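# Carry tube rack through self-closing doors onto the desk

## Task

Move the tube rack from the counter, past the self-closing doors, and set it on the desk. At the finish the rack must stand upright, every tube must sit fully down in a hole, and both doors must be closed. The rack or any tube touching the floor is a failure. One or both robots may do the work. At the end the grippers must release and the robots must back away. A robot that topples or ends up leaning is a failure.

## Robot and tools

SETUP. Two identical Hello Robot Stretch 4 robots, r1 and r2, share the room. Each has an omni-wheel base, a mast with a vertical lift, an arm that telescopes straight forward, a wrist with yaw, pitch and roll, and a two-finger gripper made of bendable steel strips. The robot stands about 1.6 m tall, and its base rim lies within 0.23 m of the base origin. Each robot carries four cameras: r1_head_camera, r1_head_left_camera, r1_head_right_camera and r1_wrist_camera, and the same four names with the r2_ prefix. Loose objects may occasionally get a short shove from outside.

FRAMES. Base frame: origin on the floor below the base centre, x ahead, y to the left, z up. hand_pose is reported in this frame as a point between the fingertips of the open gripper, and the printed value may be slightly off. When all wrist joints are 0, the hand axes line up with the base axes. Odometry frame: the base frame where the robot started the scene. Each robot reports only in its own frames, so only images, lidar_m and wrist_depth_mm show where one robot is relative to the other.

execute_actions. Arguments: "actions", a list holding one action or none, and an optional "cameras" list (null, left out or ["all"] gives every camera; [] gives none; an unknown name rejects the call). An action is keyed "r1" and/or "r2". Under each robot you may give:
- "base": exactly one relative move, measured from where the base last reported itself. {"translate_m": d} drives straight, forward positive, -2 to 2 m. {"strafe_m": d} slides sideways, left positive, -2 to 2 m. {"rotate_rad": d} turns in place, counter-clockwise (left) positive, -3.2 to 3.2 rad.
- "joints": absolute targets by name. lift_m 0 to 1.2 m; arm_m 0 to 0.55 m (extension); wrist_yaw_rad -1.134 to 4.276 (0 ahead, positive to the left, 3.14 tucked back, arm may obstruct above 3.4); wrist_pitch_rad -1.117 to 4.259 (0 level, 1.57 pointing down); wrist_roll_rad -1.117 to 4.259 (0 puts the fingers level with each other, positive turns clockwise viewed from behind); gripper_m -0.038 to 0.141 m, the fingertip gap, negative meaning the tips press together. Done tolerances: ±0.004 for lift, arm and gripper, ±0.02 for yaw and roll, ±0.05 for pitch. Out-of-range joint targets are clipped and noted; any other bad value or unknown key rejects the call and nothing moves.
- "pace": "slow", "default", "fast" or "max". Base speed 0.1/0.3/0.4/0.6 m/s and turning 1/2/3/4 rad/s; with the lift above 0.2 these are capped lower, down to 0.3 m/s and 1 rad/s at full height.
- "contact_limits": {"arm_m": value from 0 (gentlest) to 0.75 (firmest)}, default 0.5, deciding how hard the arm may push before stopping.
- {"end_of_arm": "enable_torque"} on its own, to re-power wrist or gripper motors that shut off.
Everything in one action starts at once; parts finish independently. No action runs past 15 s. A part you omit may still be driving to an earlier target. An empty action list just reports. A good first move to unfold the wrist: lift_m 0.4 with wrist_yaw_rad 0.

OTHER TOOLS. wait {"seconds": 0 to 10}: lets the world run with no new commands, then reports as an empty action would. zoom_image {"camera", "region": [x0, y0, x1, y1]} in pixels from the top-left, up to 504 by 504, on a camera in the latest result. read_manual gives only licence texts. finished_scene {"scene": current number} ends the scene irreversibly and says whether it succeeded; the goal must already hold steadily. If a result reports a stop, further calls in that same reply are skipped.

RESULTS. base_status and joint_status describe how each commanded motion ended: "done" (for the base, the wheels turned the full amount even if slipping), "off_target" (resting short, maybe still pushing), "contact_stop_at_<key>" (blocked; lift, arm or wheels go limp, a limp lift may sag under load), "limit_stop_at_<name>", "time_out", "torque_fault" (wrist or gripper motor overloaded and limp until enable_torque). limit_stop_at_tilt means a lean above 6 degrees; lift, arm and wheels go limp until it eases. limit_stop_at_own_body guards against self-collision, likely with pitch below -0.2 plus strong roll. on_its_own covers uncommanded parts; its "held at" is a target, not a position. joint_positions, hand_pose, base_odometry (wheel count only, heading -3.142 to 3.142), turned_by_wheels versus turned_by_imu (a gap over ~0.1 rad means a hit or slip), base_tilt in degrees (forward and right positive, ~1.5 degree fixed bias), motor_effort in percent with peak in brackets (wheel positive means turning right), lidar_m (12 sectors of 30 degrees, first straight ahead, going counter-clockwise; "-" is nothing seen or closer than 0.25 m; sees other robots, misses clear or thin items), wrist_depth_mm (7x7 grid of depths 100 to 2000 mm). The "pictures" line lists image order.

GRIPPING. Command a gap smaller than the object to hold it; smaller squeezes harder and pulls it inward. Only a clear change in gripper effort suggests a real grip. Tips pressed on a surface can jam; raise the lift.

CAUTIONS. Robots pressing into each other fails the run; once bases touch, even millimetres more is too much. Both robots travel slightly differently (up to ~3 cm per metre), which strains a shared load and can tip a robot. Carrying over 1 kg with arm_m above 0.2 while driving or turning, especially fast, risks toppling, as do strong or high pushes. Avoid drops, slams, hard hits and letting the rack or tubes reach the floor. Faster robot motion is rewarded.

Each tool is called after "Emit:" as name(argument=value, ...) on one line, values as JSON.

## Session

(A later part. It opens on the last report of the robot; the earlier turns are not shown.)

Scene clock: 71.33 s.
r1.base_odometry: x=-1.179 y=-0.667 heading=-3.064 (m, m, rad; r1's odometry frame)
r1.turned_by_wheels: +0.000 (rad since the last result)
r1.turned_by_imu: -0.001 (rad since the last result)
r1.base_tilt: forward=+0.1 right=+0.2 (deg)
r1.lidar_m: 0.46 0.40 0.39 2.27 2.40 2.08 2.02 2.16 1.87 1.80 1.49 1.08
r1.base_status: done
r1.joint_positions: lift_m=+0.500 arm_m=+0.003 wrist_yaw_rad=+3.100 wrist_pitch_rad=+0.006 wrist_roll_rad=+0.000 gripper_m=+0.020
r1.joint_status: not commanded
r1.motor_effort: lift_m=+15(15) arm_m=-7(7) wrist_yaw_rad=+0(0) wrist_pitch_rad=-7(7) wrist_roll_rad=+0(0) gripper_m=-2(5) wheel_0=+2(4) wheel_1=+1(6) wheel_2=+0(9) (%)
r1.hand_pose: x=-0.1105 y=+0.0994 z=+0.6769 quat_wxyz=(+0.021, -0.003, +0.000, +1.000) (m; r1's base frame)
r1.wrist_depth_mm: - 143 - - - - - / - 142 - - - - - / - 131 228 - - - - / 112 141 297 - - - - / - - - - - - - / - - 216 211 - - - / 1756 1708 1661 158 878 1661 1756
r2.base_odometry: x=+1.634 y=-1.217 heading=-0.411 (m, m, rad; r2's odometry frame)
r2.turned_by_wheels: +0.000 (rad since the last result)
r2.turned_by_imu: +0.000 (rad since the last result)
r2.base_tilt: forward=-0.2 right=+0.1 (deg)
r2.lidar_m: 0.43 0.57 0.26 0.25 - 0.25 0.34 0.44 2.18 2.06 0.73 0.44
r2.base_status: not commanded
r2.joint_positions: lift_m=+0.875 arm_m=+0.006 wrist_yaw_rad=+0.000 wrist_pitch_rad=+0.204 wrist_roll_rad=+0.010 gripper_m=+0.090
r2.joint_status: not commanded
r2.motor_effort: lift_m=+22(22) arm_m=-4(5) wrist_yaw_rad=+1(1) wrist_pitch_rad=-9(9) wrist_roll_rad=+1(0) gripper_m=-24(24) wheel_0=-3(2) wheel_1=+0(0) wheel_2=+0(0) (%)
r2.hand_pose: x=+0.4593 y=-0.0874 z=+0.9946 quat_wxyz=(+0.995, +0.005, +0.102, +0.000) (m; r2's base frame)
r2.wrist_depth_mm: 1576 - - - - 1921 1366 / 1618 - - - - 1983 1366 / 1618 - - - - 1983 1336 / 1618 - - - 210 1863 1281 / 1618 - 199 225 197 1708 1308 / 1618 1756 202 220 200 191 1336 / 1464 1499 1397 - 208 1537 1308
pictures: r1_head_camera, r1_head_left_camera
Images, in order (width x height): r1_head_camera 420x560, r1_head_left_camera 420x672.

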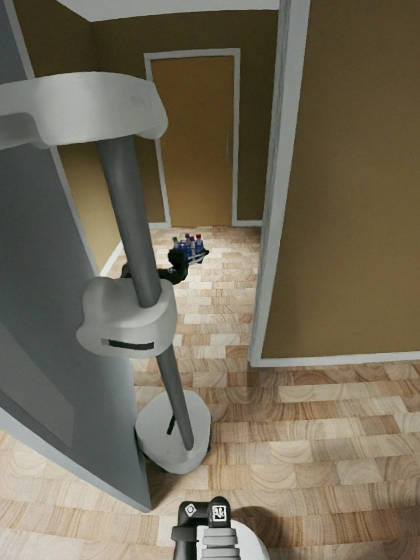

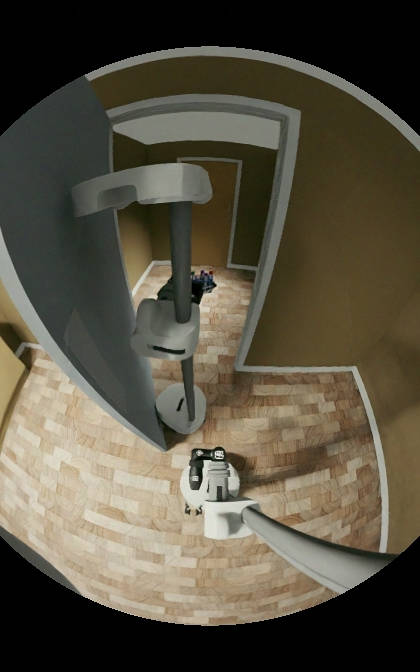

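Emit:
execute_actions(actions=[{"r1":{"base":{"translate_m":0.12}}}], cameras=["r1_head_camera","r1_head_left_camera"])

Scene clock: 73.70 s.
r1.base_odometry: x=-1.298 y=-0.676 heading=-3.064 (m, m, rad; r1's odometry frame)
r1.turned_by_wheels: +0.000 (rad since the last result)
r1.turned_by_imu: -0.001 (rad since the last result)
r1.base_tilt: forward=+0.2 right=+0.2 (deg)
r1.lidar_m: 0.34 0.29 0.33 2.25 2.39 2.22 2.15 2.27 1.90 1.82 1.28 0.97
r1.base_status: done
r1.joint_positions: lift_m=+0.500 arm_m=+0.003 wrist_yaw_rad=+3.100 wrist_pitch_rad=+0.006 wrist_roll_rad=+0.000 gripper_m=+0.020
r1.joint_status: not commanded
r1.motor_effort: lift_m=+15(15) arm_m=-6(6) wrist_yaw_rad=+0(0) wrist_pitch_rad=-8(7) wrist_roll_rad=+1(0) gripper_m=-1(4) wheel_0=-1(5) wheel_1=+0(8) wheel_2=-1(8) (%)
r1.hand_pose: x=-0.1105 y=+0.0994 z=+0.6769 quat_wxyz=(+0.021, -0.003, +0.000, +1.000) (m; r1's base frame)
r1.wrist_depth_mm: - 142 - - - - - / - 142 - - - - - / - 131 230 - - - - / 112 140 294 - - - - / - - - - - - - / - - 216 211 - - - / 1808 1708 1661 158 891 1708 1756
r2.base_odometry: x=+1.634 y=-1.217 heading=-0.411 (m, m, rad; r2's odometry frame)
r2.turned_by_wheels: +0.000 (rad since the last result)
r2.turned_by_imu: +0.000 (rad since the last result)
r2.base_tilt: forward=-0.2 right=+0.2 (deg)
r2.lidar_m: 0.42 0.55 0.25 0.25 - 0.25 0.35 0.32 0.37 2.08 0.72 0.44
r2.base_status: not commanded
r2.joint_positions: lift_m=+0.875 arm_m=+0.006 wrist_yaw_rad=+0.000 wrist_pitch_rad=+0.204 wrist_roll_rad=+0.010 gripper_m=+0.090
r2.joint_status: not commanded
r2.motor_effort: lift_m=+22(22) arm_m=-4(4) wrist_yaw_rad=+2(0) wrist_pitch_rad=-10(9) wrist_roll_rad=+0(1) gripper_m=-23(22) wheel_0=-2(3) wheel_1=+0(0) wheel_2=+0(0) (%)
r2.hand_pose: x=+0.4593 y=-0.0874 z=+0.9946 quat_wxyz=(+0.995, +0.005, +0.102, +0.000) (m; r2's base frame)
r2.wrist_depth_mm: 1576 - - - - 1863 1366 / 1576 - - - - 1921 1397 / 1661 - - - - 1863 1308 / 1618 - - - 211 1921 1308 / 1618 - 200 225 198 1708 1281 / 1618 1756 202 220 200 190 1308 / 1464 1464 1464 - 208 1537 1336
pictures: r1_head_camera, r1_head_left_camera
Images, in order (width x height): r1_head_camera 420x560, r1_head_left_camera 420x672.

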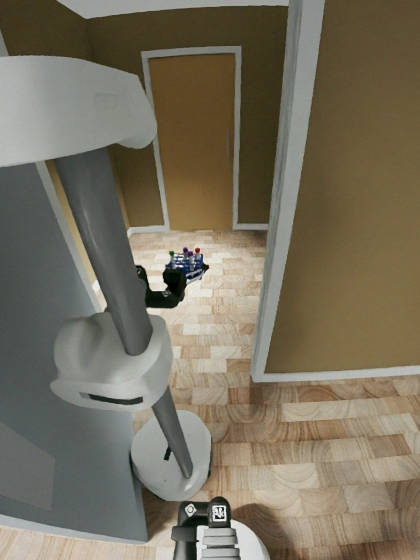

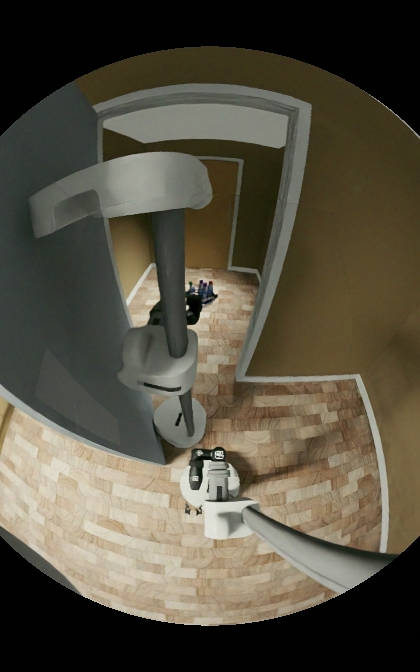

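Emit:
execute_actions(actions=[{"r1":{"base":{"translate_m":0.33}},"r2":{"base":{"translate_m":1.0}}}], cameras=["r1_head_camera","r1_head_left_camera","r2_head_right_camera"])

Scene clock: 78.83 s.
r1.base_odometry: x=-1.627 y=-0.702 heading=-3.063 (m, m, rad; r1's odometry frame)
r1.turned_by_wheels: +0.000 (rad since the last result)
r1.turned_by_imu: -0.003 (rad since the last result)
r1.base_tilt: forward=+0.1 right=+0.2 (deg)
r1.lidar_m: 0.91 0.82 0.28 0.25 - 2.59 2.47 2.59 1.92 1.83 0.88 0.64
r1.base_status: done
r1.joint_positions: lift_m=+0.500 arm_m=+0.003 wrist_yaw_rad=+3.100 wrist_pitch_rad=+0.006 wrist_roll_rad=+0.000 gripper_m=+0.020
r1.joint_status: not commanded
r1.motor_effort: lift_m=+15(15) arm_m=-7(7) wrist_yaw_rad=+0(1) wrist_pitch_rad=-7(7) wrist_roll_rad=+1(0) gripper_m=-2(5) wheel_0=-1(4) wheel_1=+2(8) wheel_2=+2(11) (%)
r1.hand_pose: x=-0.1105 y=+0.0994 z=+0.6769 quat_wxyz=(+0.021, -0.003, +0.000, +1.000) (m; r1's base frame)
r1.wrist_depth_mm: - 142 - - - 206 - / - 141 - - - 206 179 / - 131 229 - - 207 180 / 112 141 296 - - 207 180 / - - - - - 206 180 / - - 216 211 236 204 178 / 1863 1661 1618 158 212 196 -
r2.base_odometry: x=+2.551 y=-1.616 heading=-0.410 (m, m, rad; r2's odometry frame)
r2.turned_by_wheels: +0.000 (rad since the last result)
r2.turned_by_imu: -0.004 (rad since the last result)
r2.base_tilt: forward=-0.2 right=+0.2 (deg)
r2.lidar_m: 0.42 1.64 1.14 1.08 0.63 0.66 0.84 0.62 0.56 0.99 1.02 0.43
r2.base_status: done
r2.joint_positions: lift_m=+0.875 arm_m=+0.006 wrist_yaw_rad=+0.000 wrist_pitch_rad=+0.204 wrist_roll_rad=+0.010 gripper_m=+0.090
r2.joint_status: not commanded
r2.motor_effort: lift_m=+22(22) arm_m=-5(5) wrist_yaw_rad=+0(2) wrist_pitch_rad=-9(10) wrist_roll_rad=+0(0) gripper_m=-21(24) wheel_0=+2(6) wheel_1=+1(4) wheel_2=+1(6) (%)
r2.hand_pose: x=+0.4593 y=-0.0874 z=+0.9946 quat_wxyz=(+0.995, +0.005, +0.102, -0.001) (m; r2's base frame)
r2.wrist_depth_mm: 1430 1430 1430 1464 1430 1464 1281 / 1464 1430 1464 1499 1499 1537 1255 / 1537 1576 1537 1576 1537 1576 1229 / 1618 1618 1576 1661 211 1576 1229 / 1661 1708 199 226 198 1661 1229 / 1661 1708 202 220 201 191 1229 / 1464 1464 1397 - 208 1499 1255
pictures: r1_head_camera, r1_head_left_camera, r2_head_right_camera
Images, in order (width x height): r1_head_camera 420x560, r1_head_left_camera 420x672, r2_head_right_camera 420x672.

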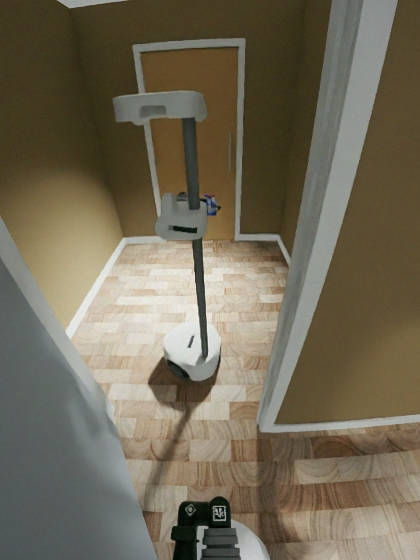

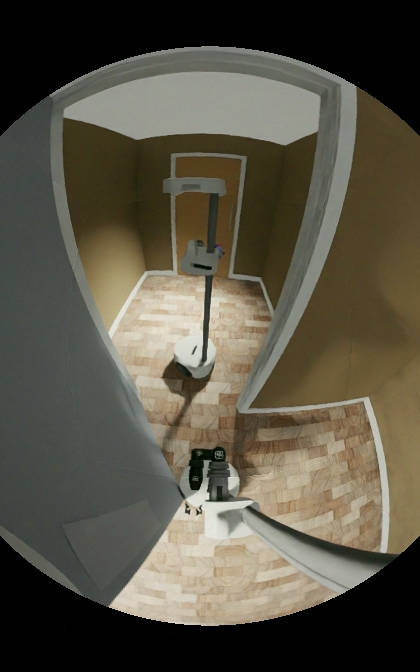

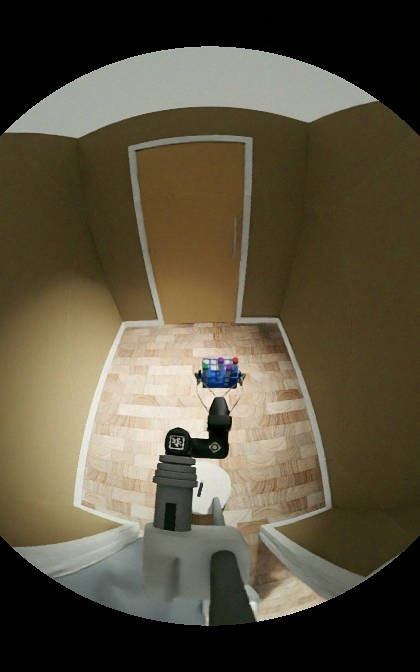

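Emit:
execute_actions(actions=[{"r1":{"base":{"strafe_m":0.17},"pace":"slow"},"r2":{"base":{"strafe_m":-0.68}}}], cameras=["r1_head_camera","r2_head_right_camera"])

Scene clock: 82.83 s.
r1.base_odometry: x=-1.614 y=-0.871 heading=-3.063 (m, m, rad; r1's odometry frame)
r1.turned_by_wheels: +0.000 (rad since the last result)
r1.turned_by_imu: -0.001 (rad since the last result)
r1.base_tilt: forward=+0.2 right=+0.1 (deg)
r1.lidar_m: 2.89 0.48 0.25 0.25 - 0.25 2.48 2.64 2.09 1.99 0.87 0.73
r1.base_status: done
r1.joint_positions: lift_m=+0.500 arm_m=+0.003 wrist_yaw_rad=+3.100 wrist_pitch_rad=+0.006 wrist_roll_rad=+0.000 gripper_m=+0.020
r1.joint_status: not commanded
r1.motor_effort: lift_m=+16(15) arm_m=-6(7) wrist_yaw_rad=+0(1) wrist_pitch_rad=-6(7) wrist_roll_rad=+0(0) gripper_m=-1(1) wheel_0=-2(7) wheel_1=+1(6) wheel_2=+1(1) (%)
r1.hand_pose: x=-0.1105 y=+0.0994 z=+0.6769 quat_wxyz=(+0.021, -0.003, +0.000, +1.000) (m; r1's base frame)
r1.wrist_depth_mm: - 143 - - 272 198 - / - 142 - - 276 200 168 / - 131 230 - 273 200 169 / 112 141 297 - 277 202 170 / - - - - 273 201 168 / - - 216 210 237 200 167 / 1756 1708 1661 158 215 190 -
r2.base_odometry: x=+2.280 y=-2.239 heading=-0.410 (m, m, rad; r2's odometry frame)
r2.turned_by_wheels: +0.000 (rad since the last result)
r2.turned_by_imu: +0.000 (rad since the last result)
r2.base_tilt: forward=-0.1 right=+0.2 (deg)
r2.lidar_m: 0.43 1.90 1.87 1.76 1.22 0.37 0.34 0.36 0.34 0.30 0.32 0.43
r2.base_status: done
r2.joint_positions: lift_m=+0.875 arm_m=+0.006 wrist_yaw_rad=+0.000 wrist_pitch_rad=+0.204 wrist_roll_rad=+0.010 gripper_m=+0.090
r2.joint_status: not commanded
r2.motor_effort: lift_m=+22(22) arm_m=-5(5) wrist_yaw_rad=+0(1) wrist_pitch_rad=-10(8) wrist_roll_rad=+0(1) gripper_m=-23(20) wheel_0=+0(8) wheel_1=+0(9) wheel_2=+0(1) (%)
r2.hand_pose: x=+0.4593 y=-0.0874 z=+0.9946 quat_wxyz=(+0.995, +0.005, +0.102, -0.001) (m; r2's base frame)
r2.wrist_depth_mm: 1464 1499 1499 1499 917 455 329 / 1537 1499 1499 1537 904 452 327 / 1618 1576 1576 1618 707 455 329 / 1618 1618 1618 1618 211 452 329 / 1708 1708 199 225 197 413 324 / 1756 1756 202 220 200 191 320 / 1464 1499 1397 - 208 430 314
pictures: r1_head_camera, r2_head_right_camera
Images, in order (width x height): r1_head_camera 420x560, r2_head_right_camera 420x672.

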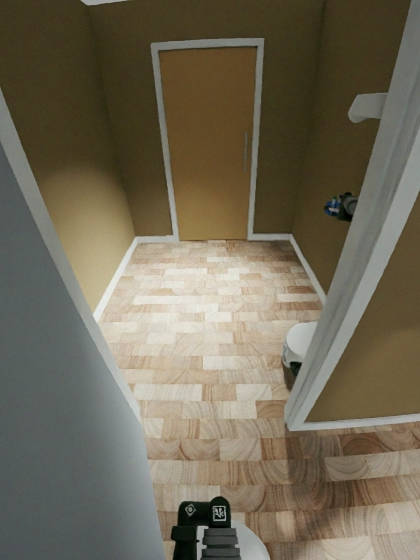

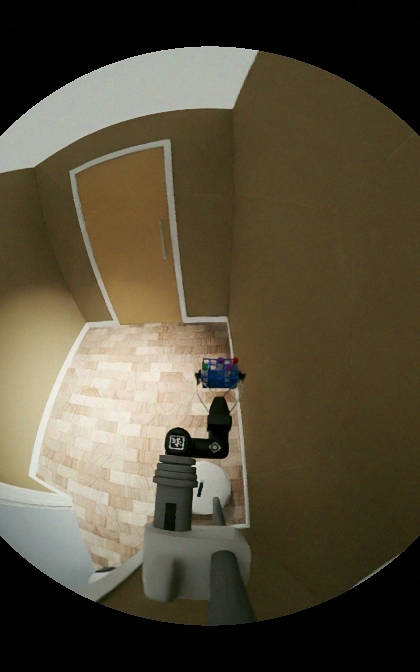

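Emit:
execute_actions(actions=[{"r1":{"base":{"translate_m":1.78},"joints":{"lift_m":0.8}}}], cameras=["r1_head_camera","r1_head_right_camera","r2_head_left_camera"])

Scene clock: 90.70 s.
r1.base_odometry: x=-3.389 y=-1.011 heading=-3.063 (m, m, rad; r1's odometry frame)
r1.turned_by_wheels: +0.000 (rad since the last result)
r1.turned_by_imu: -0.007 (rad since the last result)
r1.base_tilt: forward=+0.1 right=+0.1 (deg)
r1.lidar_m: 1.17 1.23 1.07 1.02 1.07 1.10 1.08 0.73 0.76 0.77 1.05 1.15
r1.base_status: done
r1.joint_positions: lift_m=+0.800 arm_m=+0.003 wrist_yaw_rad=+3.100 wrist_pitch_rad=+0.006 wrist_roll_rad=+0.000 gripper_m=+0.020
r1.joint_status: all done
r1.motor_effort: lift_m=+26(25) arm_m=-7(7) wrist_yaw_rad=+0(1) wrist_pitch_rad=-6(7) wrist_roll_rad=+0(1) gripper_m=-5(5) wheel_0=+0(5) wheel_1=-1(4) wheel_2=+0(9) (%)
r1.hand_pose: x=-0.1105 y=+0.0994 z=+0.9760 quat_wxyz=(+0.021, -0.003, +0.000, +1.000) (m; r1's base frame)
r1.wrist_depth_mm: - 143 1205 1255 1229 1205 1205 / - 142 1229 1229 1281 1182 1182 / - 131 229 1205 1255 1160 1182 / 112 141 296 1229 1229 1182 1205 / 1118 1182 1205 1255 1205 1160 1205 / 1118 1229 216 211 1118 1160 1182 / 1118 1098 1229 158 661 1182 1160
r2.base_odometry: x=+2.280 y=-2.239 heading=-0.410 (m, m, rad; r2's odometry frame)
r2.turned_by_wheels: +0.000 (rad since the last result)
r2.turned_by_imu: -0.001 (rad since the last result)
r2.base_tilt: forward=-0.1 right=+0.2 (deg)
r2.lidar_m: 0.42 0.78 0.75 1.75 0.67 0.38 0.35 0.35 0.34 0.31 0.31 0.43
r2.base_status: not commanded
r2.joint_positions: lift_m=+0.875 arm_m=+0.006 wrist_yaw_rad=+0.000 wrist_pitch_rad=+0.204 wrist_roll_rad=+0.010 gripper_m=+0.090
r2.joint_status: not commanded
r2.motor_effort: lift_m=+22(22) arm_m=-5(5) wrist_yaw_rad=+0(0) wrist_pitch_rad=-9(9) wrist_roll_rad=+0(0) gripper_m=-22(24) wheel_0=+0(0) wheel_1=+0(0) wheel_2=+0(0) (%)
r2.hand_pose: x=+0.4593 y=-0.0874 z=+0.9946 quat_wxyz=(+0.995, +0.005, +0.102, -0.001) (m; r2's base frame)
r2.wrist_depth_mm: 1464 1499 1499 1499 904 449 325 / 1576 1537 1537 1537 917 452 329 / 1618 1618 1537 1618 707 459 329 / 1661 1708 1618 1618 210 449 327 / 1708 1756 200 225 196 413 324 / 1756 1708 202 220 200 191 317 / 1464 1537 1430 - 208 430 312
pictures: r1_head_camera, r1_head_right_camera, r2_head_left_camera
Images, in order (width x height): r1_head_camera 420x560, r1_head_right_camera 420x672, r2_head_left_camera 420x672.

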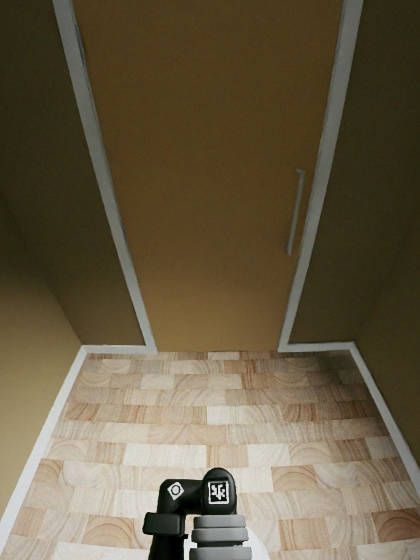

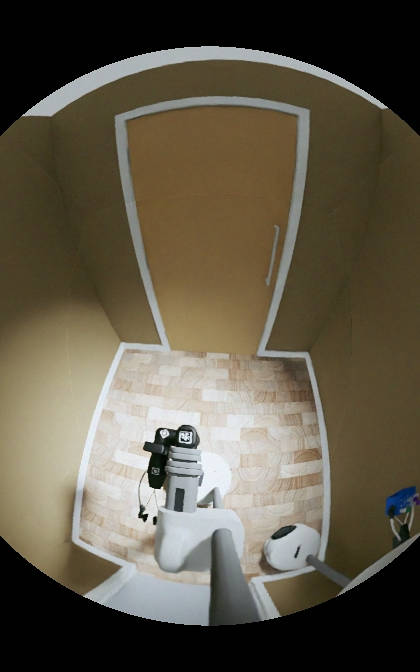

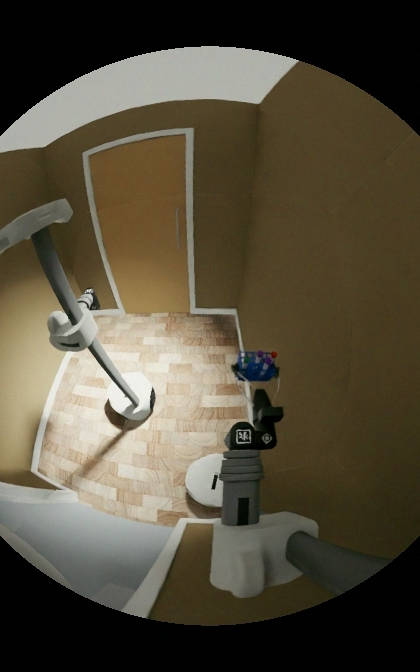

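Emit:
execute_actions(actions=[{"r1":{"base":{"strafe_m":0.13},"joints":{"wrist_yaw_rad":0,"gripper_m":0.09},"pace":"fast"}}], cameras=[])

Emit:
execute_actions(actions=[{"r1":{"base":{"rotate_rad":-0.36},"joints":{"arm_m":0.5},"pace":"fast"}}], cameras=["r1_wrist_camera","r1_head_camera"])

Scene clock: 93.40 s.
r1.base_odometry: x=-3.378 y=-1.141 heading=-3.063 (m, m, rad; r1's odometry frame)
r1.turned_by_wheels: +0.000 (rad since the last result)
r1.turned_by_imu: -0.001 (rad since the last result)
r1.base_tilt: forward=+0.2 right=+0.4 (deg)
r1.lidar_m: 1.17 1.20 0.92 0.88 0.93 1.04 1.05 0.89 0.86 0.90 1.19 1.21
r1.base_status: done
r1.joint_positions: lift_m=+0.800 arm_m=+0.003 wrist_yaw_rad=+0.000 wrist_pitch_rad=+0.006 wrist_roll_rad=+0.000 gripper_m=+0.090
r1.joint_status: all done
r1.motor_effort: lift_m=+26(25) arm_m=-6(7) wrist_yaw_rad=-1(5) wrist_pitch_rad=-7(6) wrist_roll_rad=+1(1) gripper_m=+1(8) wheel_0=+1(10) wheel_1=-1(11) wheel_2=-1(1) (%)
r1.hand_pose: x=+0.4626 y=-0.0873 z=+0.9760 quat_wxyz=(+1.000, +0.000, +0.003, +0.000) (m; r1's base frame)
r1.wrist_depth_mm: 976 976 976 976 991 976 991 / 976 960 976 960 991 1008 976 / 946 960 976 1025 991 991 960 / 976 960 991 976 976 946 976 / 960 960 960 976 960 976 976 / 960 960 216 976 196 960 976 / 946 960 960 144 976 960 960
r2.base_odometry: x=+2.280 y=-2.239 heading=-0.410 (m, m, rad; r2's odometry frame)
r2.turned_by_wheels: +0.000 (rad since the last result)
r2.turned_by_imu: +0.000 (rad since the last result)
r2.base_tilt: forward=-0.2 right=+0.2 (deg)
r2.lidar_m: 0.43 0.96 0.85 1.75 0.66 0.37 0.35 0.35 0.34 0.31 0.33 0.45
r2.base_status: not commanded
r2.joint_positions: lift_m=+0.875 arm_m=+0.006 wrist_yaw_rad=+0.000 wrist_pitch_rad=+0.204 wrist_roll_rad=+0.010 gripper_m=+0.090
r2.joint_status: not commanded
r2.motor_effort: lift_m=+22(22) arm_m=-5(5) wrist_yaw_rad=+0(1) wrist_pitch_rad=-9(10) wrist_roll_rad=+0(0) gripper_m=-23(21) wheel_0=+0(0) wheel_1=+0(0) wheel_2=+0(0) (%)
r2.hand_pose: x=+0.4593 y=-0.0874 z=+0.9946 quat_wxyz=(+0.995, +0.005, +0.102, -0.001) (m; r2's base frame)
r2.wrist_depth_mm: 1464 1464 1499 1499 917 449 325 / 1499 1576 1537 1537 917 455 329 / 1576 1618 1576 1576 707 455 327 / 1576 1618 1618 1618 210 449 327 / 1661 1756 199 225 196 415 324 / 1756 1756 202 220 200 191 317 / 1464 1499 1430 - 208 430 312
pictures: none
No camera images: the call's "cameras" was empty. Leave "cameras" out to get every camera's image.

Scene clock: 95.50 s.
r1.base_odometry: x=-3.378 y=-1.141 heading=+2.860 (m, m, rad; r1's odometry frame)
r1.turned_by_wheels: -0.360 (rad since the last result)
r1.turned_by_imu: -0.366 (rad since the last result)
r1.base_tilt: forward=+0.1 right=+0.2 (deg)
r1.lidar_m: 1.20 1.15 1.11 0.90 0.90 1.01 1.04 1.06 0.86 0.88 1.12 1.28
r1.base_status: done
r1.joint_positions: lift_m=+0.800 arm_m=+0.499 wrist_yaw_rad=+0.000 wrist_pitch_rad=+0.006 wrist_roll_rad=+0.000 gripper_m=+0.090
r1.joint_status: all done
r1.motor_effort: lift_m=+26(26) arm_m=+7(7) wrist_yaw_rad=+0(2) wrist_pitch_rad=-6(6) wrist_roll_rad=+0(1) gripper_m=-1(0) wheel_0=+0(6) wheel_1=+1(8) wheel_2=-1(7) (%)
r1.hand_pose: x=+0.9582 y=-0.0874 z=+0.9760 quat_wxyz=(+1.000, +0.000, +0.003, +0.000) (m; r1's base frame)
r1.wrist_depth_mm: 466 496 539 591 654 732 798 / 462 504 539 574 647 715 798 / 462 500 539 580 634 723 798 / 466 496 539 574 640 715 798 / 462 500 535 574 634 723 788 / 459 488 217 580 196 723 788 / 452 477 525 144 627 715 788
r2.base_odometry: x=+2.280 y=-2.239 heading=-0.410 (m, m, rad; r2's odometry frame)
r2.turned_by_wheels: +0.000 (rad since the last result)
r2.turned_by_imu: +0.000 (rad since the last result)
r2.base_tilt: forward=-0.1 right=+0.1 (deg)
r2.lidar_m: 0.44 0.93 0.85 1.75 0.65 0.38 0.34 0.37 0.33 0.30 0.31 0.43
r2.base_status: not commanded
r2.joint_positions: lift_m=+0.875 arm_m=+0.006 wrist_yaw_rad=+0.000 wrist_pitch_rad=+0.204 wrist_roll_rad=+0.010 gripper_m=+0.090
r2.joint_status: not commanded
r2.motor_effort: lift_m=+22(22) arm_m=-5(5) wrist_yaw_rad=+1(0) wrist_pitch_rad=-9(8) wrist_roll_rad=+1(0) gripper_m=-22(21) wheel_0=+0(1) wheel_1=+0(0) wheel_2=+0(0) (%)
r2.hand_pose: x=+0.4593 y=-0.0874 z=+0.9946 quat_wxyz=(+0.995, +0.005, +0.102, -0.001) (m; r2's base frame)
r2.wrist_depth_mm: 1499 1430 1464 1464 904 452 327 / 1464 1537 1499 1537 904 452 327 / 1576 1537 1618 1576 707 452 330 / 1661 1618 1618 1708 209 449 327 / 1756 1708 200 225 196 415 324 / 1808 1708 202 220 200 191 317 / 1464 1499 1464 - 208 427 312
pictures: r1_head_camera, r1_wrist_camera
Images, in order (width x height): r1_head_camera 420x560, r1_wrist_camera 616x392.

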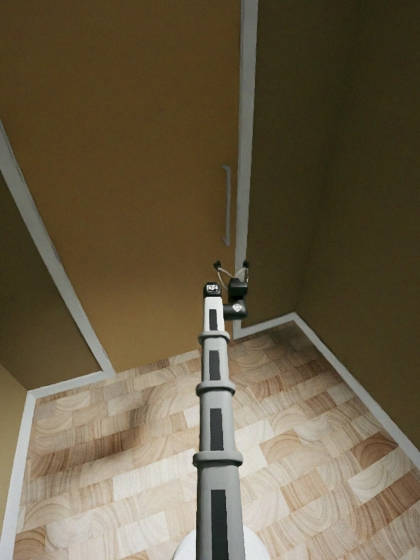

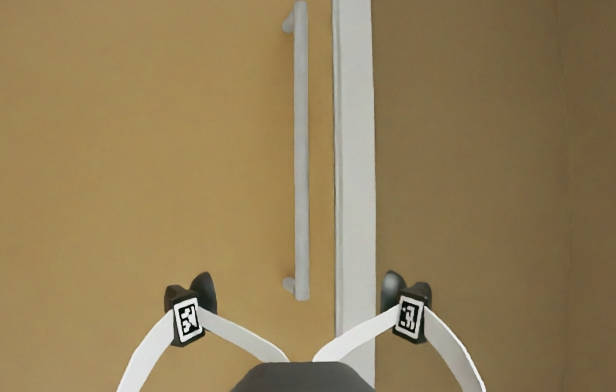

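Emit:
execute_actions(actions=[{"r1":{"base":{"translate_m":0.28},"joints":{"lift_m":0.85}}}], cameras=["r1_wrist_camera"])

Scene clock: 98.13 s.
r1.base_odometry: x=-3.647 y=-1.063 heading=+2.860 (m, m, rad; r1's odometry frame)
r1.turned_by_wheels: +0.000 (rad since the last result)
r1.turned_by_imu: -0.002 (rad since the last result)
r1.base_tilt: forward=-0.1 right=+0.2 (deg)
r1.lidar_m: 0.92 0.90 1.00 1.00 0.99 1.11 1.32 1.33 0.99 0.92 1.04 1.12
r1.base_status: done
r1.joint_positions: lift_m=+0.850 arm_m=+0.499 wrist_yaw_rad=+0.000 wrist_pitch_rad=+0.006 wrist_roll_rad=+0.000 gripper_m=+0.090
r1.joint_status: all done
r1.motor_effort: lift_m=+26(26) arm_m=+7(6) wrist_yaw_rad=+0(0) wrist_pitch_rad=-6(7) wrist_roll_rad=+0(0) gripper_m=-2(3) wheel_0=+2(4) wheel_1=+1(6) wheel_2=+0(11) (%)
r1.hand_pose: x=+0.9582 y=-0.0874 z=+1.0260 quat_wxyz=(+1.000, +0.000, +0.003, +0.000) (m; r1's base frame)
r1.wrist_depth_mm: 238 257 278 297 322 373 410 / 237 257 279 296 320 368 413 / 237 255 276 290 320 368 407 / 237 255 277 289 320 366 410 / 235 255 276 289 319 366 407 / 236 250 217 287 197 364 397 / 236 245 270 145 314 364 402
r2.base_odometry: x=+2.280 y=-2.239 heading=-0.410 (m, m, rad; r2's odometry frame)
r2.turned_by_wheels: +0.000 (rad since the last result)
r2.turned_by_imu: +0.000 (rad since the last result)
r2.base_tilt: forward=-0.2 right=+0.1 (deg)
r2.lidar_m: 0.42 0.98 0.99 1.75 0.68 0.37 0.34 0.36 0.34 0.30 0.33 0.43
r2.base_status: not commanded
r2.joint_positions: lift_m=+0.875 arm_m=+0.006 wrist_yaw_rad=+0.000 wrist_pitch_rad=+0.204 wrist_roll_rad=+0.010 gripper_m=+0.090
r2.joint_status: not commanded
r2.motor_effort: lift_m=+22(22) arm_m=-5(5) wrist_yaw_rad=+2(0) wrist_pitch_rad=-9(10) wrist_roll_rad=+0(0) gripper_m=-24(21) wheel_0=+0(0) wheel_1=+0(0) wheel_2=+0(0) (%)
r2.hand_pose: x=+0.4593 y=-0.0874 z=+0.9946 quat_wxyz=(+0.995, +0.005, +0.102, -0.001) (m; r2's base frame)
r2.wrist_depth_mm: 1464 1464 1537 1499 904 449 325 / 1499 1499 1464 1576 904 455 329 / 1537 1576 1576 1576 707 452 329 / 1618 1661 1618 1661 210 452 327 / 1661 1708 200 224 197 413 325 / 1756 1708 202 220 200 191 320 / 1464 1499 1430 - 208 427 314
pictures: r1_wrist_camera
Images, in order (width x height): r1_wrist_camera 616x392.

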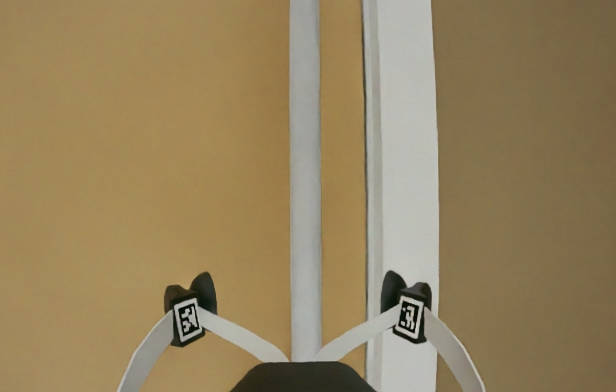

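Emit:
execute_actions(actions=[{"r1":{"joints":{"arm_m":0.522,"gripper_m":-0.025}}}], cameras=["r1_wrist_camera"])

Scene clock: 100.27 s.
r1.base_odometry: x=-3.647 y=-1.063 heading=+2.860 (m, m, rad; r1's odometry frame)
r1.turned_by_wheels: -0.001 (rad since the last result)
r1.turned_by_imu: -0.001 (rad since the last result)
r1.base_tilt: forward=+0.2 right=+0.2 (deg)
r1.lidar_m: 0.91 0.90 1.01 0.98 0.98 1.11 1.31 1.35 0.99 0.89 1.05 1.11
r1.base_status: not commanded
r1.joint_positions: lift_m=+0.850 arm_m=+0.521 wrist_yaw_rad=-0.003 wrist_pitch_rad=+0.006 wrist_roll_rad=+0.000 gripper_m=-0.024
r1.joint_status: all done
r1.motor_effort: lift_m=+26(26) arm_m=+5(7) wrist_yaw_rad=+8(8) wrist_pitch_rad=-7(6) wrist_roll_rad=+0(1) gripper_m=-16(16) wheel_0=-2(2) wheel_1=-1(1) wheel_2=-1(1) (%)
r1.hand_pose: x=+0.9803 y=-0.0882 z=+1.0260 quat_wxyz=(+1.000, +0.000, +0.003, -0.001) (m; r1's base frame)
r1.wrist_depth_mm: 215 230 251 264 301 349 387 / 215 230 251 263 300 345 379 / 214 231 250 264 297 343 382 / 213 230 250 260 291 342 382 / 213 229 249 259 291 340 377 / 213 228 206 196 187 342 373 / 212 220 244 196 287 324 377
r2.base_odometry: x=+2.280 y=-2.239 heading=-0.410 (m, m, rad; r2's odometry frame)
r2.turned_by_wheels: +0.000 (rad since the last result)
r2.turned_by_imu: +0.000 (rad since the last result)
r2.base_tilt: forward=-0.1 right=+0.2 (deg)
r2.lidar_m: 0.43 0.95 1.00 1.76 0.66 0.37 0.34 0.35 0.32 0.30 0.33 0.45
r2.base_status: not commanded
r2.joint_positions: lift_m=+0.875 arm_m=+0.006 wrist_yaw_rad=+0.000 wrist_pitch_rad=+0.204 wrist_roll_rad=+0.010 gripper_m=+0.090
r2.joint_status: not commanded
r2.motor_effort: lift_m=+22(22) arm_m=-5(4) wrist_yaw_rad=+1(1) wrist_pitch_rad=-9(9) wrist_roll_rad=+1(0) gripper_m=-22(23) wheel_0=+0(1) wheel_1=+0(0) wheel_2=+0(0) (%)
r2.hand_pose: x=+0.4593 y=-0.0874 z=+0.9946 quat_wxyz=(+0.995, +0.005, +0.102, -0.001) (m; r2's base frame)
r2.wrist_depth_mm: 1464 1464 1464 1464 904 452 327 / 1499 1499 1499 1576 917 455 329 / 1576 1618 1576 1576 707 455 329 / 1618 1661 1618 1618 209 452 327 / 1756 1708 200 225 196 415 324 / 1756 1708 202 220 200 191 317 / 1499 1464 1430 - 208 430 314
pictures: r1_wrist_camera
Images, in order (width x height): r1_wrist_camera 616x392.

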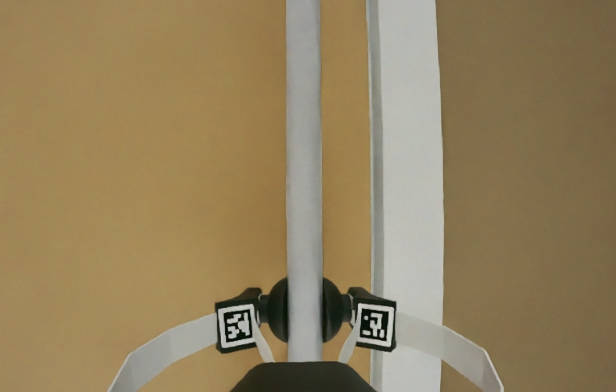

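Emit:
execute_actions(actions=[{"r1":{"base":{"translate_m":-0.14},"joints":{"wrist_yaw_rad":-0.12},"pace":"slow"}}], cameras=["r1_wrist_camera"])

Scene clock: 103.10 s.
r1.base_odometry: x=-3.513 y=-1.102 heading=+2.859 (m, m, rad; r1's odometry frame)
r1.turned_by_wheels: -0.001 (rad since the last result)
r1.turned_by_imu: +0.000 (rad since the last result)
r1.base_tilt: forward=+0.0 right=+0.1 (deg)
r1.lidar_m: 0.93 0.94 1.17 0.95 0.93 1.06 1.19 1.20 0.92 0.88 1.09 1.24
r1.base_status: done
r1.joint_positions: lift_m=+0.850 arm_m=+0.521 wrist_yaw_rad=-0.120 wrist_pitch_rad=+0.006 wrist_roll_rad=+0.000 gripper_m=-0.024
r1.joint_status: all done
r1.motor_effort: lift_m=+26(26) arm_m=+4(5) wrist_yaw_rad=+2(39) wrist_pitch_rad=-6(7) wrist_roll_rad=+0(0) gripper_m=-17(20) wheel_0=-5(10) wheel_1=-5(8) wheel_2=+0(16) (%)
r1.hand_pose: x=+0.9680 y=-0.1214 z=+1.0260 quat_wxyz=(+0.998, +0.000, +0.003, -0.060) (m; r1's base frame)
r1.wrist_depth_mm: 224 235 252 263 530 627 715 / 221 235 250 260 525 627 707 / 222 236 252 259 525 621 699 / 222 236 251 260 521 615 699 / 220 233 250 258 521 609 707 / 220 233 202 196 278 609 699 / 219 151 243 194 279 597 699
r2.base_odometry: x=+2.280 y=-2.239 heading=-0.410 (m, m, rad; r2's odometry frame)
r2.turned_by_wheels: +0.000 (rad since the last result)
r2.turned_by_imu: +0.000 (rad since the last result)
r2.base_tilt: forward=-0.1 right=+0.2 (deg)
r2.lidar_m: 0.43 0.94 0.89 1.75 0.66 0.37 0.34 0.37 0.33 0.31 0.33 0.43
r2.base_status: not commanded
r2.joint_positions: lift_m=+0.875 arm_m=+0.006 wrist_yaw_rad=+0.000 wrist_pitch_rad=+0.204 wrist_roll_rad=+0.010 gripper_m=+0.090
r2.joint_status: not commanded
r2.motor_effort: lift_m=+22(22) arm_m=-4(4) wrist_yaw_rad=+2(1) wrist_pitch_rad=-8(9) wrist_roll_rad=+1(0) gripper_m=-23(22) wheel_0=+0(1) wheel_1=+0(0) wheel_2=+0(0) (%)
r2.hand_pose: x=+0.4593 y=-0.0874 z=+0.9946 quat_wxyz=(+0.995, +0.005, +0.102, -0.001) (m; r2's base frame)
r2.wrist_depth_mm: 1397 1366 1499 1464 917 452 327 / 1464 1430 1499 1499 917 452 329 / 1576 1464 1499 1576 707 452 329 / 1618 1537 1499 1661 209 452 327 / 1708 1618 200 225 196 415 325 / 1708 1661 202 220 200 191 319 / 1499 1499 1464 - 208 427 314
pictures: r1_wrist_camera
Images, in order (width x height): r1_wrist_camera 616x392.

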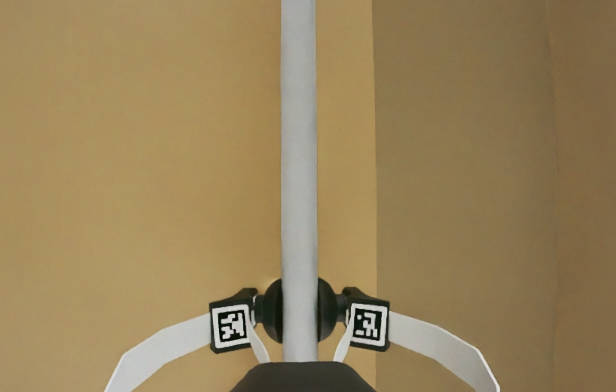

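Emit:
execute_actions(actions=[{"r1":{"base":{"translate_m":-0.28},"joints":{"wrist_yaw_rad":-0.16}}}], cameras=["r1_wrist_camera"])

Scene clock: 105.70 s.
r1.base_odometry: x=-3.244 y=-1.180 heading=+2.862 (m, m, rad; r1's odometry frame)
r1.turned_by_wheels: +0.003 (rad since the last result)
r1.turned_by_imu: +0.007 (rad since the last result)
r1.base_tilt: forward=+0.2 right=+0.2 (deg)
r1.lidar_m: 0.92 1.10 1.04 0.85 0.84 0.96 0.89 0.94 0.83 0.80 0.94 1.32
r1.base_status: done
r1.joint_positions: lift_m=+0.850 arm_m=+0.521 wrist_yaw_rad=-0.139 wrist_pitch_rad=+0.006 wrist_roll_rad=+0.000 gripper_m=-0.024
r1.joint_status: wrist_yaw_rad off_target (ended at -0.139, target -0.160)
r1.on_its_own: wrist_yaw_rad is at rest, and its effort (-59) is outside its rest range (-13 to +13)
r1.motor_effort: lift_m=+25(25) arm_m=+4(4) wrist_yaw_rad=-59(61) wrist_pitch_rad=-8(7) wrist_roll_rad=+0(1) gripper_m=-20(19) wheel_0=+18(17) wheel_1=+7(6) wheel_2=+18(19) (%)
r1.hand_pose: x=+0.9657 y=-0.1266 z=+1.0260 quat_wxyz=(+0.998, +0.000, +0.003, -0.070) (m; r1's base frame)
r1.wrist_depth_mm: 270 265 262 258 878 976 820 / 267 266 262 256 255 976 820 / 266 263 262 256 257 976 854 / 266 265 260 256 255 960 831 / 264 263 259 254 254 931 842 / 265 262 191 189 252 976 831 / 264 154 258 187 174 960 820
r2.base_odometry: x=+2.280 y=-2.239 heading=-0.410 (m, m, rad; r2's odometry frame)
r2.turned_by_wheels: +0.000 (rad since the last result)
r2.turned_by_imu: +0.000 (rad since the last result)
r2.base_tilt: forward=-0.1 right=+0.2 (deg)
r2.lidar_m: 0.43 1.12 0.83 1.76 0.68 0.37 0.34 0.37 0.34 0.31 0.33 0.43
r2.base_status: not commanded
r2.joint_positions: lift_m=+0.875 arm_m=+0.006 wrist_yaw_rad=+0.000 wrist_pitch_rad=+0.204 wrist_roll_rad=+0.010 gripper_m=+0.090
r2.joint_status: not commanded
r2.motor_effort: lift_m=+22(22) arm_m=-4(5) wrist_yaw_rad=+0(2) wrist_pitch_rad=-8(9) wrist_roll_rad=+0(0) gripper_m=-22(23) wheel_0=+0(0) wheel_1=+0(0) wheel_2=+0(0) (%)
r2.hand_pose: x=+0.4593 y=-0.0874 z=+0.9946 quat_wxyz=(+0.995, +0.005, +0.102, -0.001) (m; r2's base frame)
r2.wrist_depth_mm: 1281 1118 1499 1499 917 452 327 / 1308 1182 1576 1576 904 452 327 / 1397 1229 1576 1576 707 455 329 / 1537 1308 1661 1708 210 449 327 / 1618 1308 200 224 196 415 324 / 1756 1366 203 220 200 191 317 / 1499 1464 1397 - 208 430 315
pictures: r1_wrist_camera
Images, in order (width x height): r1_wrist_camera 616x392.

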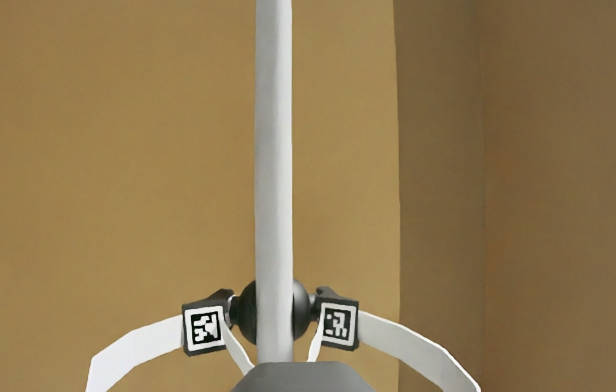

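Emit:
execute_actions(actions=[{"r1":{"base":{"strafe_m":0.12},"joints":{"arm_m":0.40,"wrist_yaw_rad":-0.14}}}], cameras=["r1_wrist_camera"])

Scene clock: 107.77 s.
r1.base_odometry: x=-3.277 y=-1.295 heading=+2.859 (m, m, rad; r1's odometry frame)
r1.turned_by_wheels: -0.003 (rad since the last result)
r1.turned_by_imu: -0.021 (rad since the last result)
r1.base_tilt: forward=+0.1 right=+0.2 (deg)
r1.lidar_m: 0.79 1.06 0.93 0.72 0.73 0.86 0.89 0.97 0.99 0.90 1.07 0.85
r1.base_status: done
r1.joint_positions: lift_m=+0.850 arm_m=+0.401 wrist_yaw_rad=-0.158 wrist_pitch_rad=+0.007 wrist_roll_rad=+0.000 gripper_m=-0.025
r1.joint_status: all done
r1.on_its_own: wrist_yaw_rad is at rest, and its effort (+53) is outside its rest range (-13 to +13)
r1.motor_effort: lift_m=+26(26) arm_m=-4(13) wrist_yaw_rad=+53(73) wrist_pitch_rad=-8(9) wrist_roll_rad=+0(0) gripper_m=-10(23) wheel_0=-17(21) wheel_1=-8(14) wheel_2=-13(18) (%)
r1.hand_pose: x=+0.8428 y=-0.1318 z=+1.0259 quat_wxyz=(+0.997, +0.000, +0.003, -0.079) (m; r1's base frame)
r1.wrist_depth_mm: 287 277 264 254 243 1042 904 / 286 274 263 252 245 1078 917 / 286 274 262 252 243 1060 931 / 285 273 262 252 242 1060 931 / 283 272 260 251 242 1060 917 / 283 271 260 183 195 1060 904 / 281 271 255 179 238 157 904
r2.base_odometry: x=+2.280 y=-2.239 heading=-0.410 (m, m, rad; r2's odometry frame)
r2.turned_by_wheels: +0.000 (rad since the last result)
r2.turned_by_imu: +0.000 (rad since the last result)
r2.base_tilt: forward=-0.1 right=+0.2 (deg)
r2.lidar_m: 0.42 1.24 0.94 1.76 0.67 0.38 0.34 0.36 0.32 0.30 0.33 0.43
r2.base_status: not commanded
r2.joint_positions: lift_m=+0.875 arm_m=+0.006 wrist_yaw_rad=+0.000 wrist_pitch_rad=+0.204 wrist_roll_rad=+0.010 gripper_m=+0.090
r2.joint_status: not commanded
r2.motor_effort: lift_m=+22(22) arm_m=-5(5) wrist_yaw_rad=+1(0) wrist_pitch_rad=-8(9) wrist_roll_rad=+0(1) gripper_m=-21(21) wheel_0=+0(0) wheel_1=+0(0) wheel_2=+0(0) (%)
r2.hand_pose: x=+0.4593 y=-0.0874 z=+0.9946 quat_wxyz=(+0.995, +0.005, +0.102, -0.001) (m; r2's base frame)
r2.wrist_depth_mm: 1025 - 1499 1499 917 452 327 / 1098 - 1576 1537 904 452 330 / 1205 - 1537 1576 715 455 329 / 1366 - 1618 1618 210 452 327 / 1537 - 199 226 196 413 322 / 1661 1229 202 220 200 191 319 / 1537 1397 1430 - 208 427 312
pictures: r1_wrist_camera
Images, in order (width x height): r1_wrist_camera 616x392.

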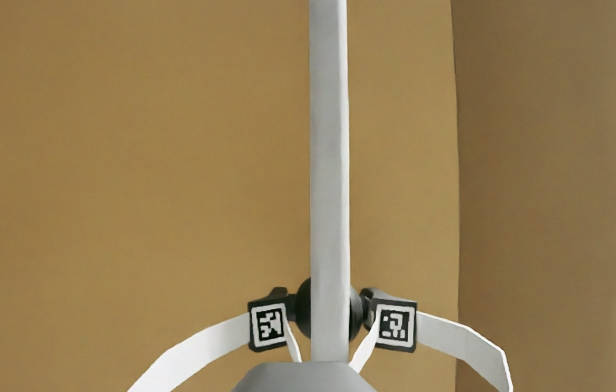

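Emit:
execute_actions(actions=[{"r1":{"base":{"strafe_m":0.04},"joints":{"arm_m":0.26,"wrist_yaw_rad":-0.17}}}], cameras=["r1_wrist_camera"])

Scene clock: 109.60 s.
r1.base_odometry: x=-3.289 y=-1.333 heading=+2.861 (m, m, rad; r1's odometry frame)
r1.turned_by_wheels: +0.001 (rad since the last result)
r1.turned_by_imu: +0.000 (rad since the last result)
r1.base_tilt: forward=+0.2 right=+0.2 (deg)
r1.lidar_m: 0.64 0.97 0.85 0.70 0.70 0.79 0.94 0.98 1.02 0.96 1.08 0.68
r1.base_status: done
r1.joint_positions: lift_m=+0.850 arm_m=+0.262 wrist_yaw_rad=-0.157 wrist_pitch_rad=+0.007 wrist_roll_rad=+0.000 gripper_m=-0.025
r1.joint_status: all done
r1.on_its_own: wrist_yaw_rad is at rest, and its effort (-38) is outside its rest range (-13 to +13)
r1.motor_effort: lift_m=+26(26) arm_m=-9(9) wrist_yaw_rad=-38(48) wrist_pitch_rad=-8(9) wrist_roll_rad=+0(1) gripper_m=-15(19) wheel_0=+5(23) wheel_1=+1(5) wheel_2=+8(12) (%)
r1.hand_pose: x=+0.7039 y=-0.1314 z=+1.0258 quat_wxyz=(+0.997, +0.000, +0.003, -0.078) (m; r1's base frame)
r1.wrist_depth_mm: 340 306 273 237 227 1205 1008 / 340 304 271 236 226 1229 991 / 338 301 271 237 224 1182 1025 / 338 301 270 236 225 1160 1042 / 336 301 270 236 224 1160 1025 / 338 300 193 181 219 1182 1008 / 334 286 265 175 173 1182 1008
r2.base_odometry: x=+2.280 y=-2.239 heading=-0.410 (m, m, rad; r2's odometry frame)
r2.turned_by_wheels: +0.000 (rad since the last result)
r2.turned_by_imu: +0.000 (rad since the last result)
r2.base_tilt: forward=-0.2 right=+0.1 (deg)
r2.lidar_m: 0.43 1.21 0.97 1.77 0.67 0.37 0.34 0.36 0.34 0.31 0.30 0.44
r2.base_status: not commanded
r2.joint_positions: lift_m=+0.875 arm_m=+0.006 wrist_yaw_rad=+0.000 wrist_pitch_rad=+0.204 wrist_roll_rad=+0.010 gripper_m=+0.090
r2.joint_status: not commanded
r2.motor_effort: lift_m=+22(22) arm_m=-4(5) wrist_yaw_rad=+1(2) wrist_pitch_rad=-9(9) wrist_roll_rad=+1(0) gripper_m=-23(21) wheel_0=+0(0) wheel_1=+0(0) wheel_2=+0(0) (%)
r2.hand_pose: x=+0.4593 y=-0.0874 z=+0.9946 quat_wxyz=(+0.995, +0.005, +0.102, -0.001) (m; r2's base frame)
r2.wrist_depth_mm: - - 1499 1537 904 452 327 / - - 1537 1499 904 452 329 / - - 1618 1537 715 452 329 / - - 1661 1618 210 452 329 / 1808 - 199 225 196 415 325 / 1708 1661 202 220 200 191 319 / 1430 1499 1430 - 208 430 314
pictures: r1_wrist_camera
Images, in order (width x height): r1_wrist_camera 616x392.

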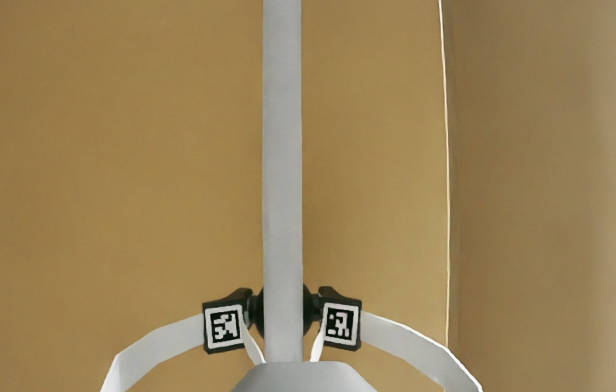

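Emit:
execute_actions(actions=[{"r1":{"base":{"strafe_m":0.115},"joints":{"arm_m":0.14,"wrist_yaw_rad":-0.17}}}], cameras=["r1_wrist_camera","r2_head_left_camera"])

Scene clock: 111.37 s.
r1.base_odometry: x=-3.321 y=-1.444 heading=+2.861 (m, m, rad; r1's odometry frame)
r1.turned_by_wheels: +0.001 (rad since the last result)
r1.turned_by_imu: +0.000 (rad since the last result)
r1.base_tilt: forward=+0.0 right=+0.2 (deg)
r1.lidar_m: 0.53 1.01 0.74 0.59 0.58 0.67 0.96 0.95 1.14 1.05 1.44 0.57
r1.base_status: done
r1.joint_positions: lift_m=+0.850 arm_m=+0.142 wrist_yaw_rad=-0.165 wrist_pitch_rad=+0.008 wrist_roll_rad=+0.000 gripper_m=-0.025
r1.joint_status: all done
r1.motor_effort: lift_m=+26(25) arm_m=-9(14) wrist_yaw_rad=-13(49) wrist_pitch_rad=-11(11) wrist_roll_rad=+1(0) gripper_m=-16(20) wheel_0=+0(8) wheel_1=+0(7) wheel_2=+6(13) (%)
r1.hand_pose: x=+0.5827 y=-0.1337 z=+1.0256 quat_wxyz=(+0.997, +0.000, +0.004, -0.083) (m; r1's base frame)
r1.wrist_depth_mm: 445 359 297 237 220 1255 1138 / 442 355 294 237 221 1229 1138 / 442 353 293 239 220 1229 1138 / 439 353 291 236 220 1229 1160 / 436 351 291 237 220 1255 1160 / 439 353 204 183 211 1255 1160 / 439 325 278 175 213 1205 1138
r2.base_odometry: x=+2.280 y=-2.239 heading=-0.410 (m, m, rad; r2's odometry frame)
r2.turned_by_wheels: +0.000 (rad since the last result)
r2.turned_by_imu: +0.000 (rad since the last result)
r2.base_tilt: forward=-0.1 right=+0.2 (deg)
r2.lidar_m: 0.42 1.30 1.08 1.74 0.65 0.36 0.34 0.35 0.34 0.31 0.33 0.43
r2.base_status: not commanded
r2.joint_positions: lift_m=+0.875 arm_m=+0.006 wrist_yaw_rad=+0.000 wrist_pitch_rad=+0.204 wrist_roll_rad=+0.010 gripper_m=+0.090
r2.joint_status: not commanded
r2.motor_effort: lift_m=+22(22) arm_m=-5(4) wrist_yaw_rad=-3(2) wrist_pitch_rad=-9(8) wrist_roll_rad=+0(0) gripper_m=-21(24) wheel_0=+0(0) wheel_1=+0(0) wheel_2=+0(0) (%)
r2.hand_pose: x=+0.4593 y=-0.0874 z=+0.9946 quat_wxyz=(+0.995, +0.005, +0.102, -0.001) (m; r2's base frame)
r2.wrist_depth_mm: - - 1464 1499 917 452 325 / - - 1537 1576 917 459 329 / - - 1576 1576 707 452 330 / - - 1618 1661 210 452 329 / 1808 - 200 226 196 415 325 / 1618 1756 202 220 200 191 319 / 1464 1537 1464 - 208 427 314
pictures: r1_wrist_camera, r2_head_left_camera
Images, in order (width x height): r1_wrist_camera 616x392, r2_head_left_camera 420x672.

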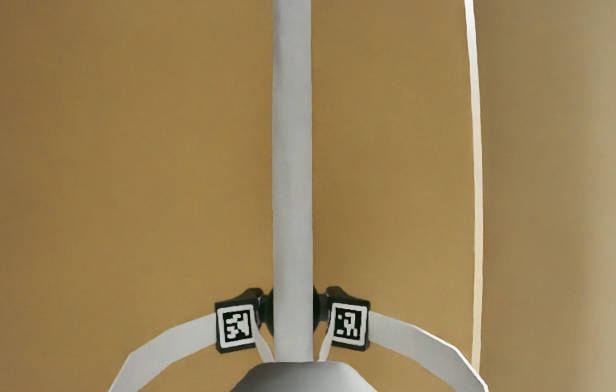

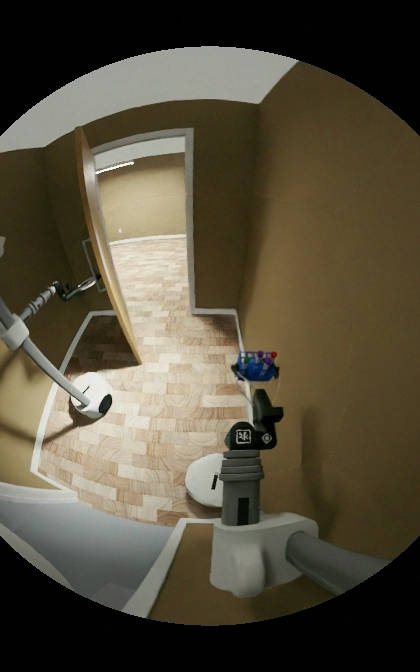

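Emit:
execute_actions(actions=[{"r1":{"base":{"strafe_m":0.135},"joints":{"arm_m":0.045,"wrist_yaw_rad":-0.18}},"r2":{"base":{"strafe_m":0.5}}}], cameras=["r1_wrist_camera","r2_head_camera","r2_head_left_camera"])

Scene clock: 114.73 s.
r1.base_odometry: x=-3.358 y=-1.573 heading=+2.861 (m, m, rad; r1's odometry frame)
r1.turned_by_wheels: +0.000 (rad since the last result)
r1.turned_by_imu: +0.000 (rad since the last result)
r1.base_tilt: forward=+0.1 right=+0.2 (deg)
r1.lidar_m: 0.52 1.15 0.58 0.46 0.46 0.54 0.87 0.99 0.79 0.78 1.56 0.42
r1.base_status: done
r1.joint_positions: lift_m=+0.850 arm_m=+0.046 wrist_yaw_rad=-0.181 wrist_pitch_rad=+0.008 wrist_roll_rad=+0.000 gripper_m=-0.025
r1.joint_status: all done
r1.motor_effort: lift_m=+26(26) arm_m=-8(15) wrist_yaw_rad=+2(80) wrist_pitch_rad=-11(14) wrist_roll_rad=+0(1) gripper_m=-14(20) wheel_0=-1(8) wheel_1=-1(9) wheel_2=+2(18) (%)
r1.hand_pose: x=+0.4853 y=-0.1378 z=+1.0256 quat_wxyz=(+0.996, +0.000, +0.004, -0.090) (m; r1's base frame)
r1.wrist_depth_mm: 699 469 338 245 221 195 1308 / 699 462 338 244 221 196 1281 / 707 455 332 244 220 194 1255 / 683 452 332 246 222 193 1308 / 699 459 332 244 221 191 1255 / 707 455 309 181 209 193 1255 / 683 462 310 176 209 185 1281
r2.base_odometry: x=+2.479 y=-1.781 heading=-0.410 (m, m, rad; r2's odometry frame)
r2.turned_by_wheels: +0.000 (rad since the last result)
r2.turned_by_imu: -0.001 (rad since the last result)
r2.base_tilt: forward=-0.2 right=+0.2 (deg)
r2.lidar_m: 0.43 0.83 0.80 1.25 0.69 0.48 0.45 0.45 0.52 0.82 0.83 0.46
r2.base_status: done
r2.joint_positions: lift_m=+0.875 arm_m=+0.006 wrist_yaw_rad=+0.000 wrist_pitch_rad=+0.204 wrist_roll_rad=+0.010 gripper_m=+0.090
r2.joint_status: not commanded
r2.motor_effort: lift_m=+22(22) arm_m=-5(4) wrist_yaw_rad=+1(1) wrist_pitch_rad=-9(9) wrist_roll_rad=+0(0) gripper_m=-22(21) wheel_0=+1(10) wheel_1=+0(8) wheel_2=+0(0) (%)
r2.hand_pose: x=+0.4593 y=-0.0874 z=+0.9946 quat_wxyz=(+0.995, +0.005, +0.102, -0.001) (m; r2's base frame)
r2.wrist_depth_mm: 723 - - - 1464 1430 1042 / 741 - - - 1537 1430 1008 / 759 1661 - - 1537 1430 1025 / 809 1537 - 1537 210 1464 1025 / 1661 1430 200 226 196 1336 1008 / 1756 976 202 219 200 191 976 / 1499 1182 1430 - 209 1366 1008
pictures: r1_wrist_camera, r2_head_camera, r2_head_left_camera
Images, in order (width x height): r1_wrist_camera 616x392, r2_head_camera 420x560, r2_head_left_camera 420x672.

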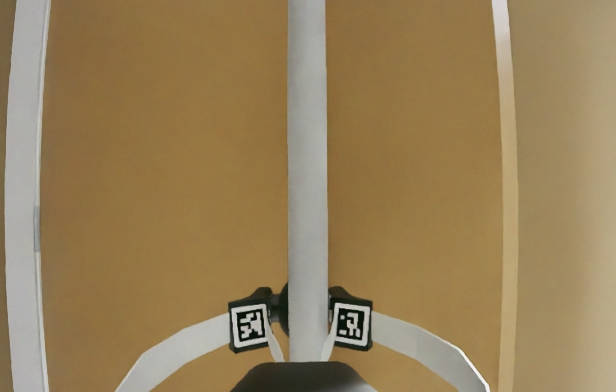

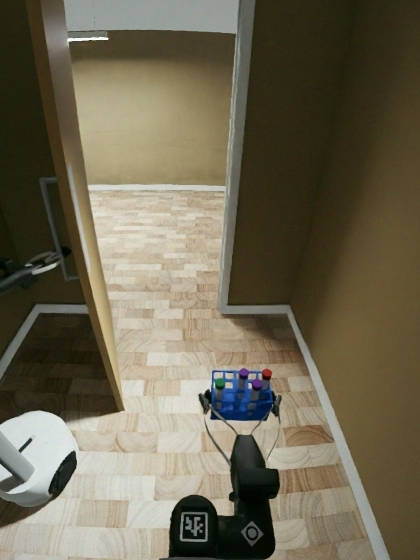

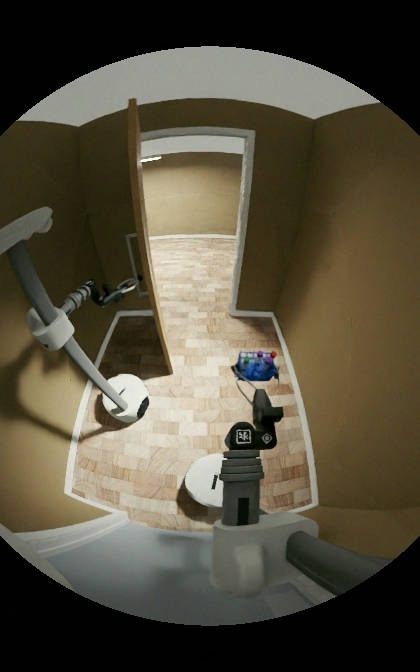

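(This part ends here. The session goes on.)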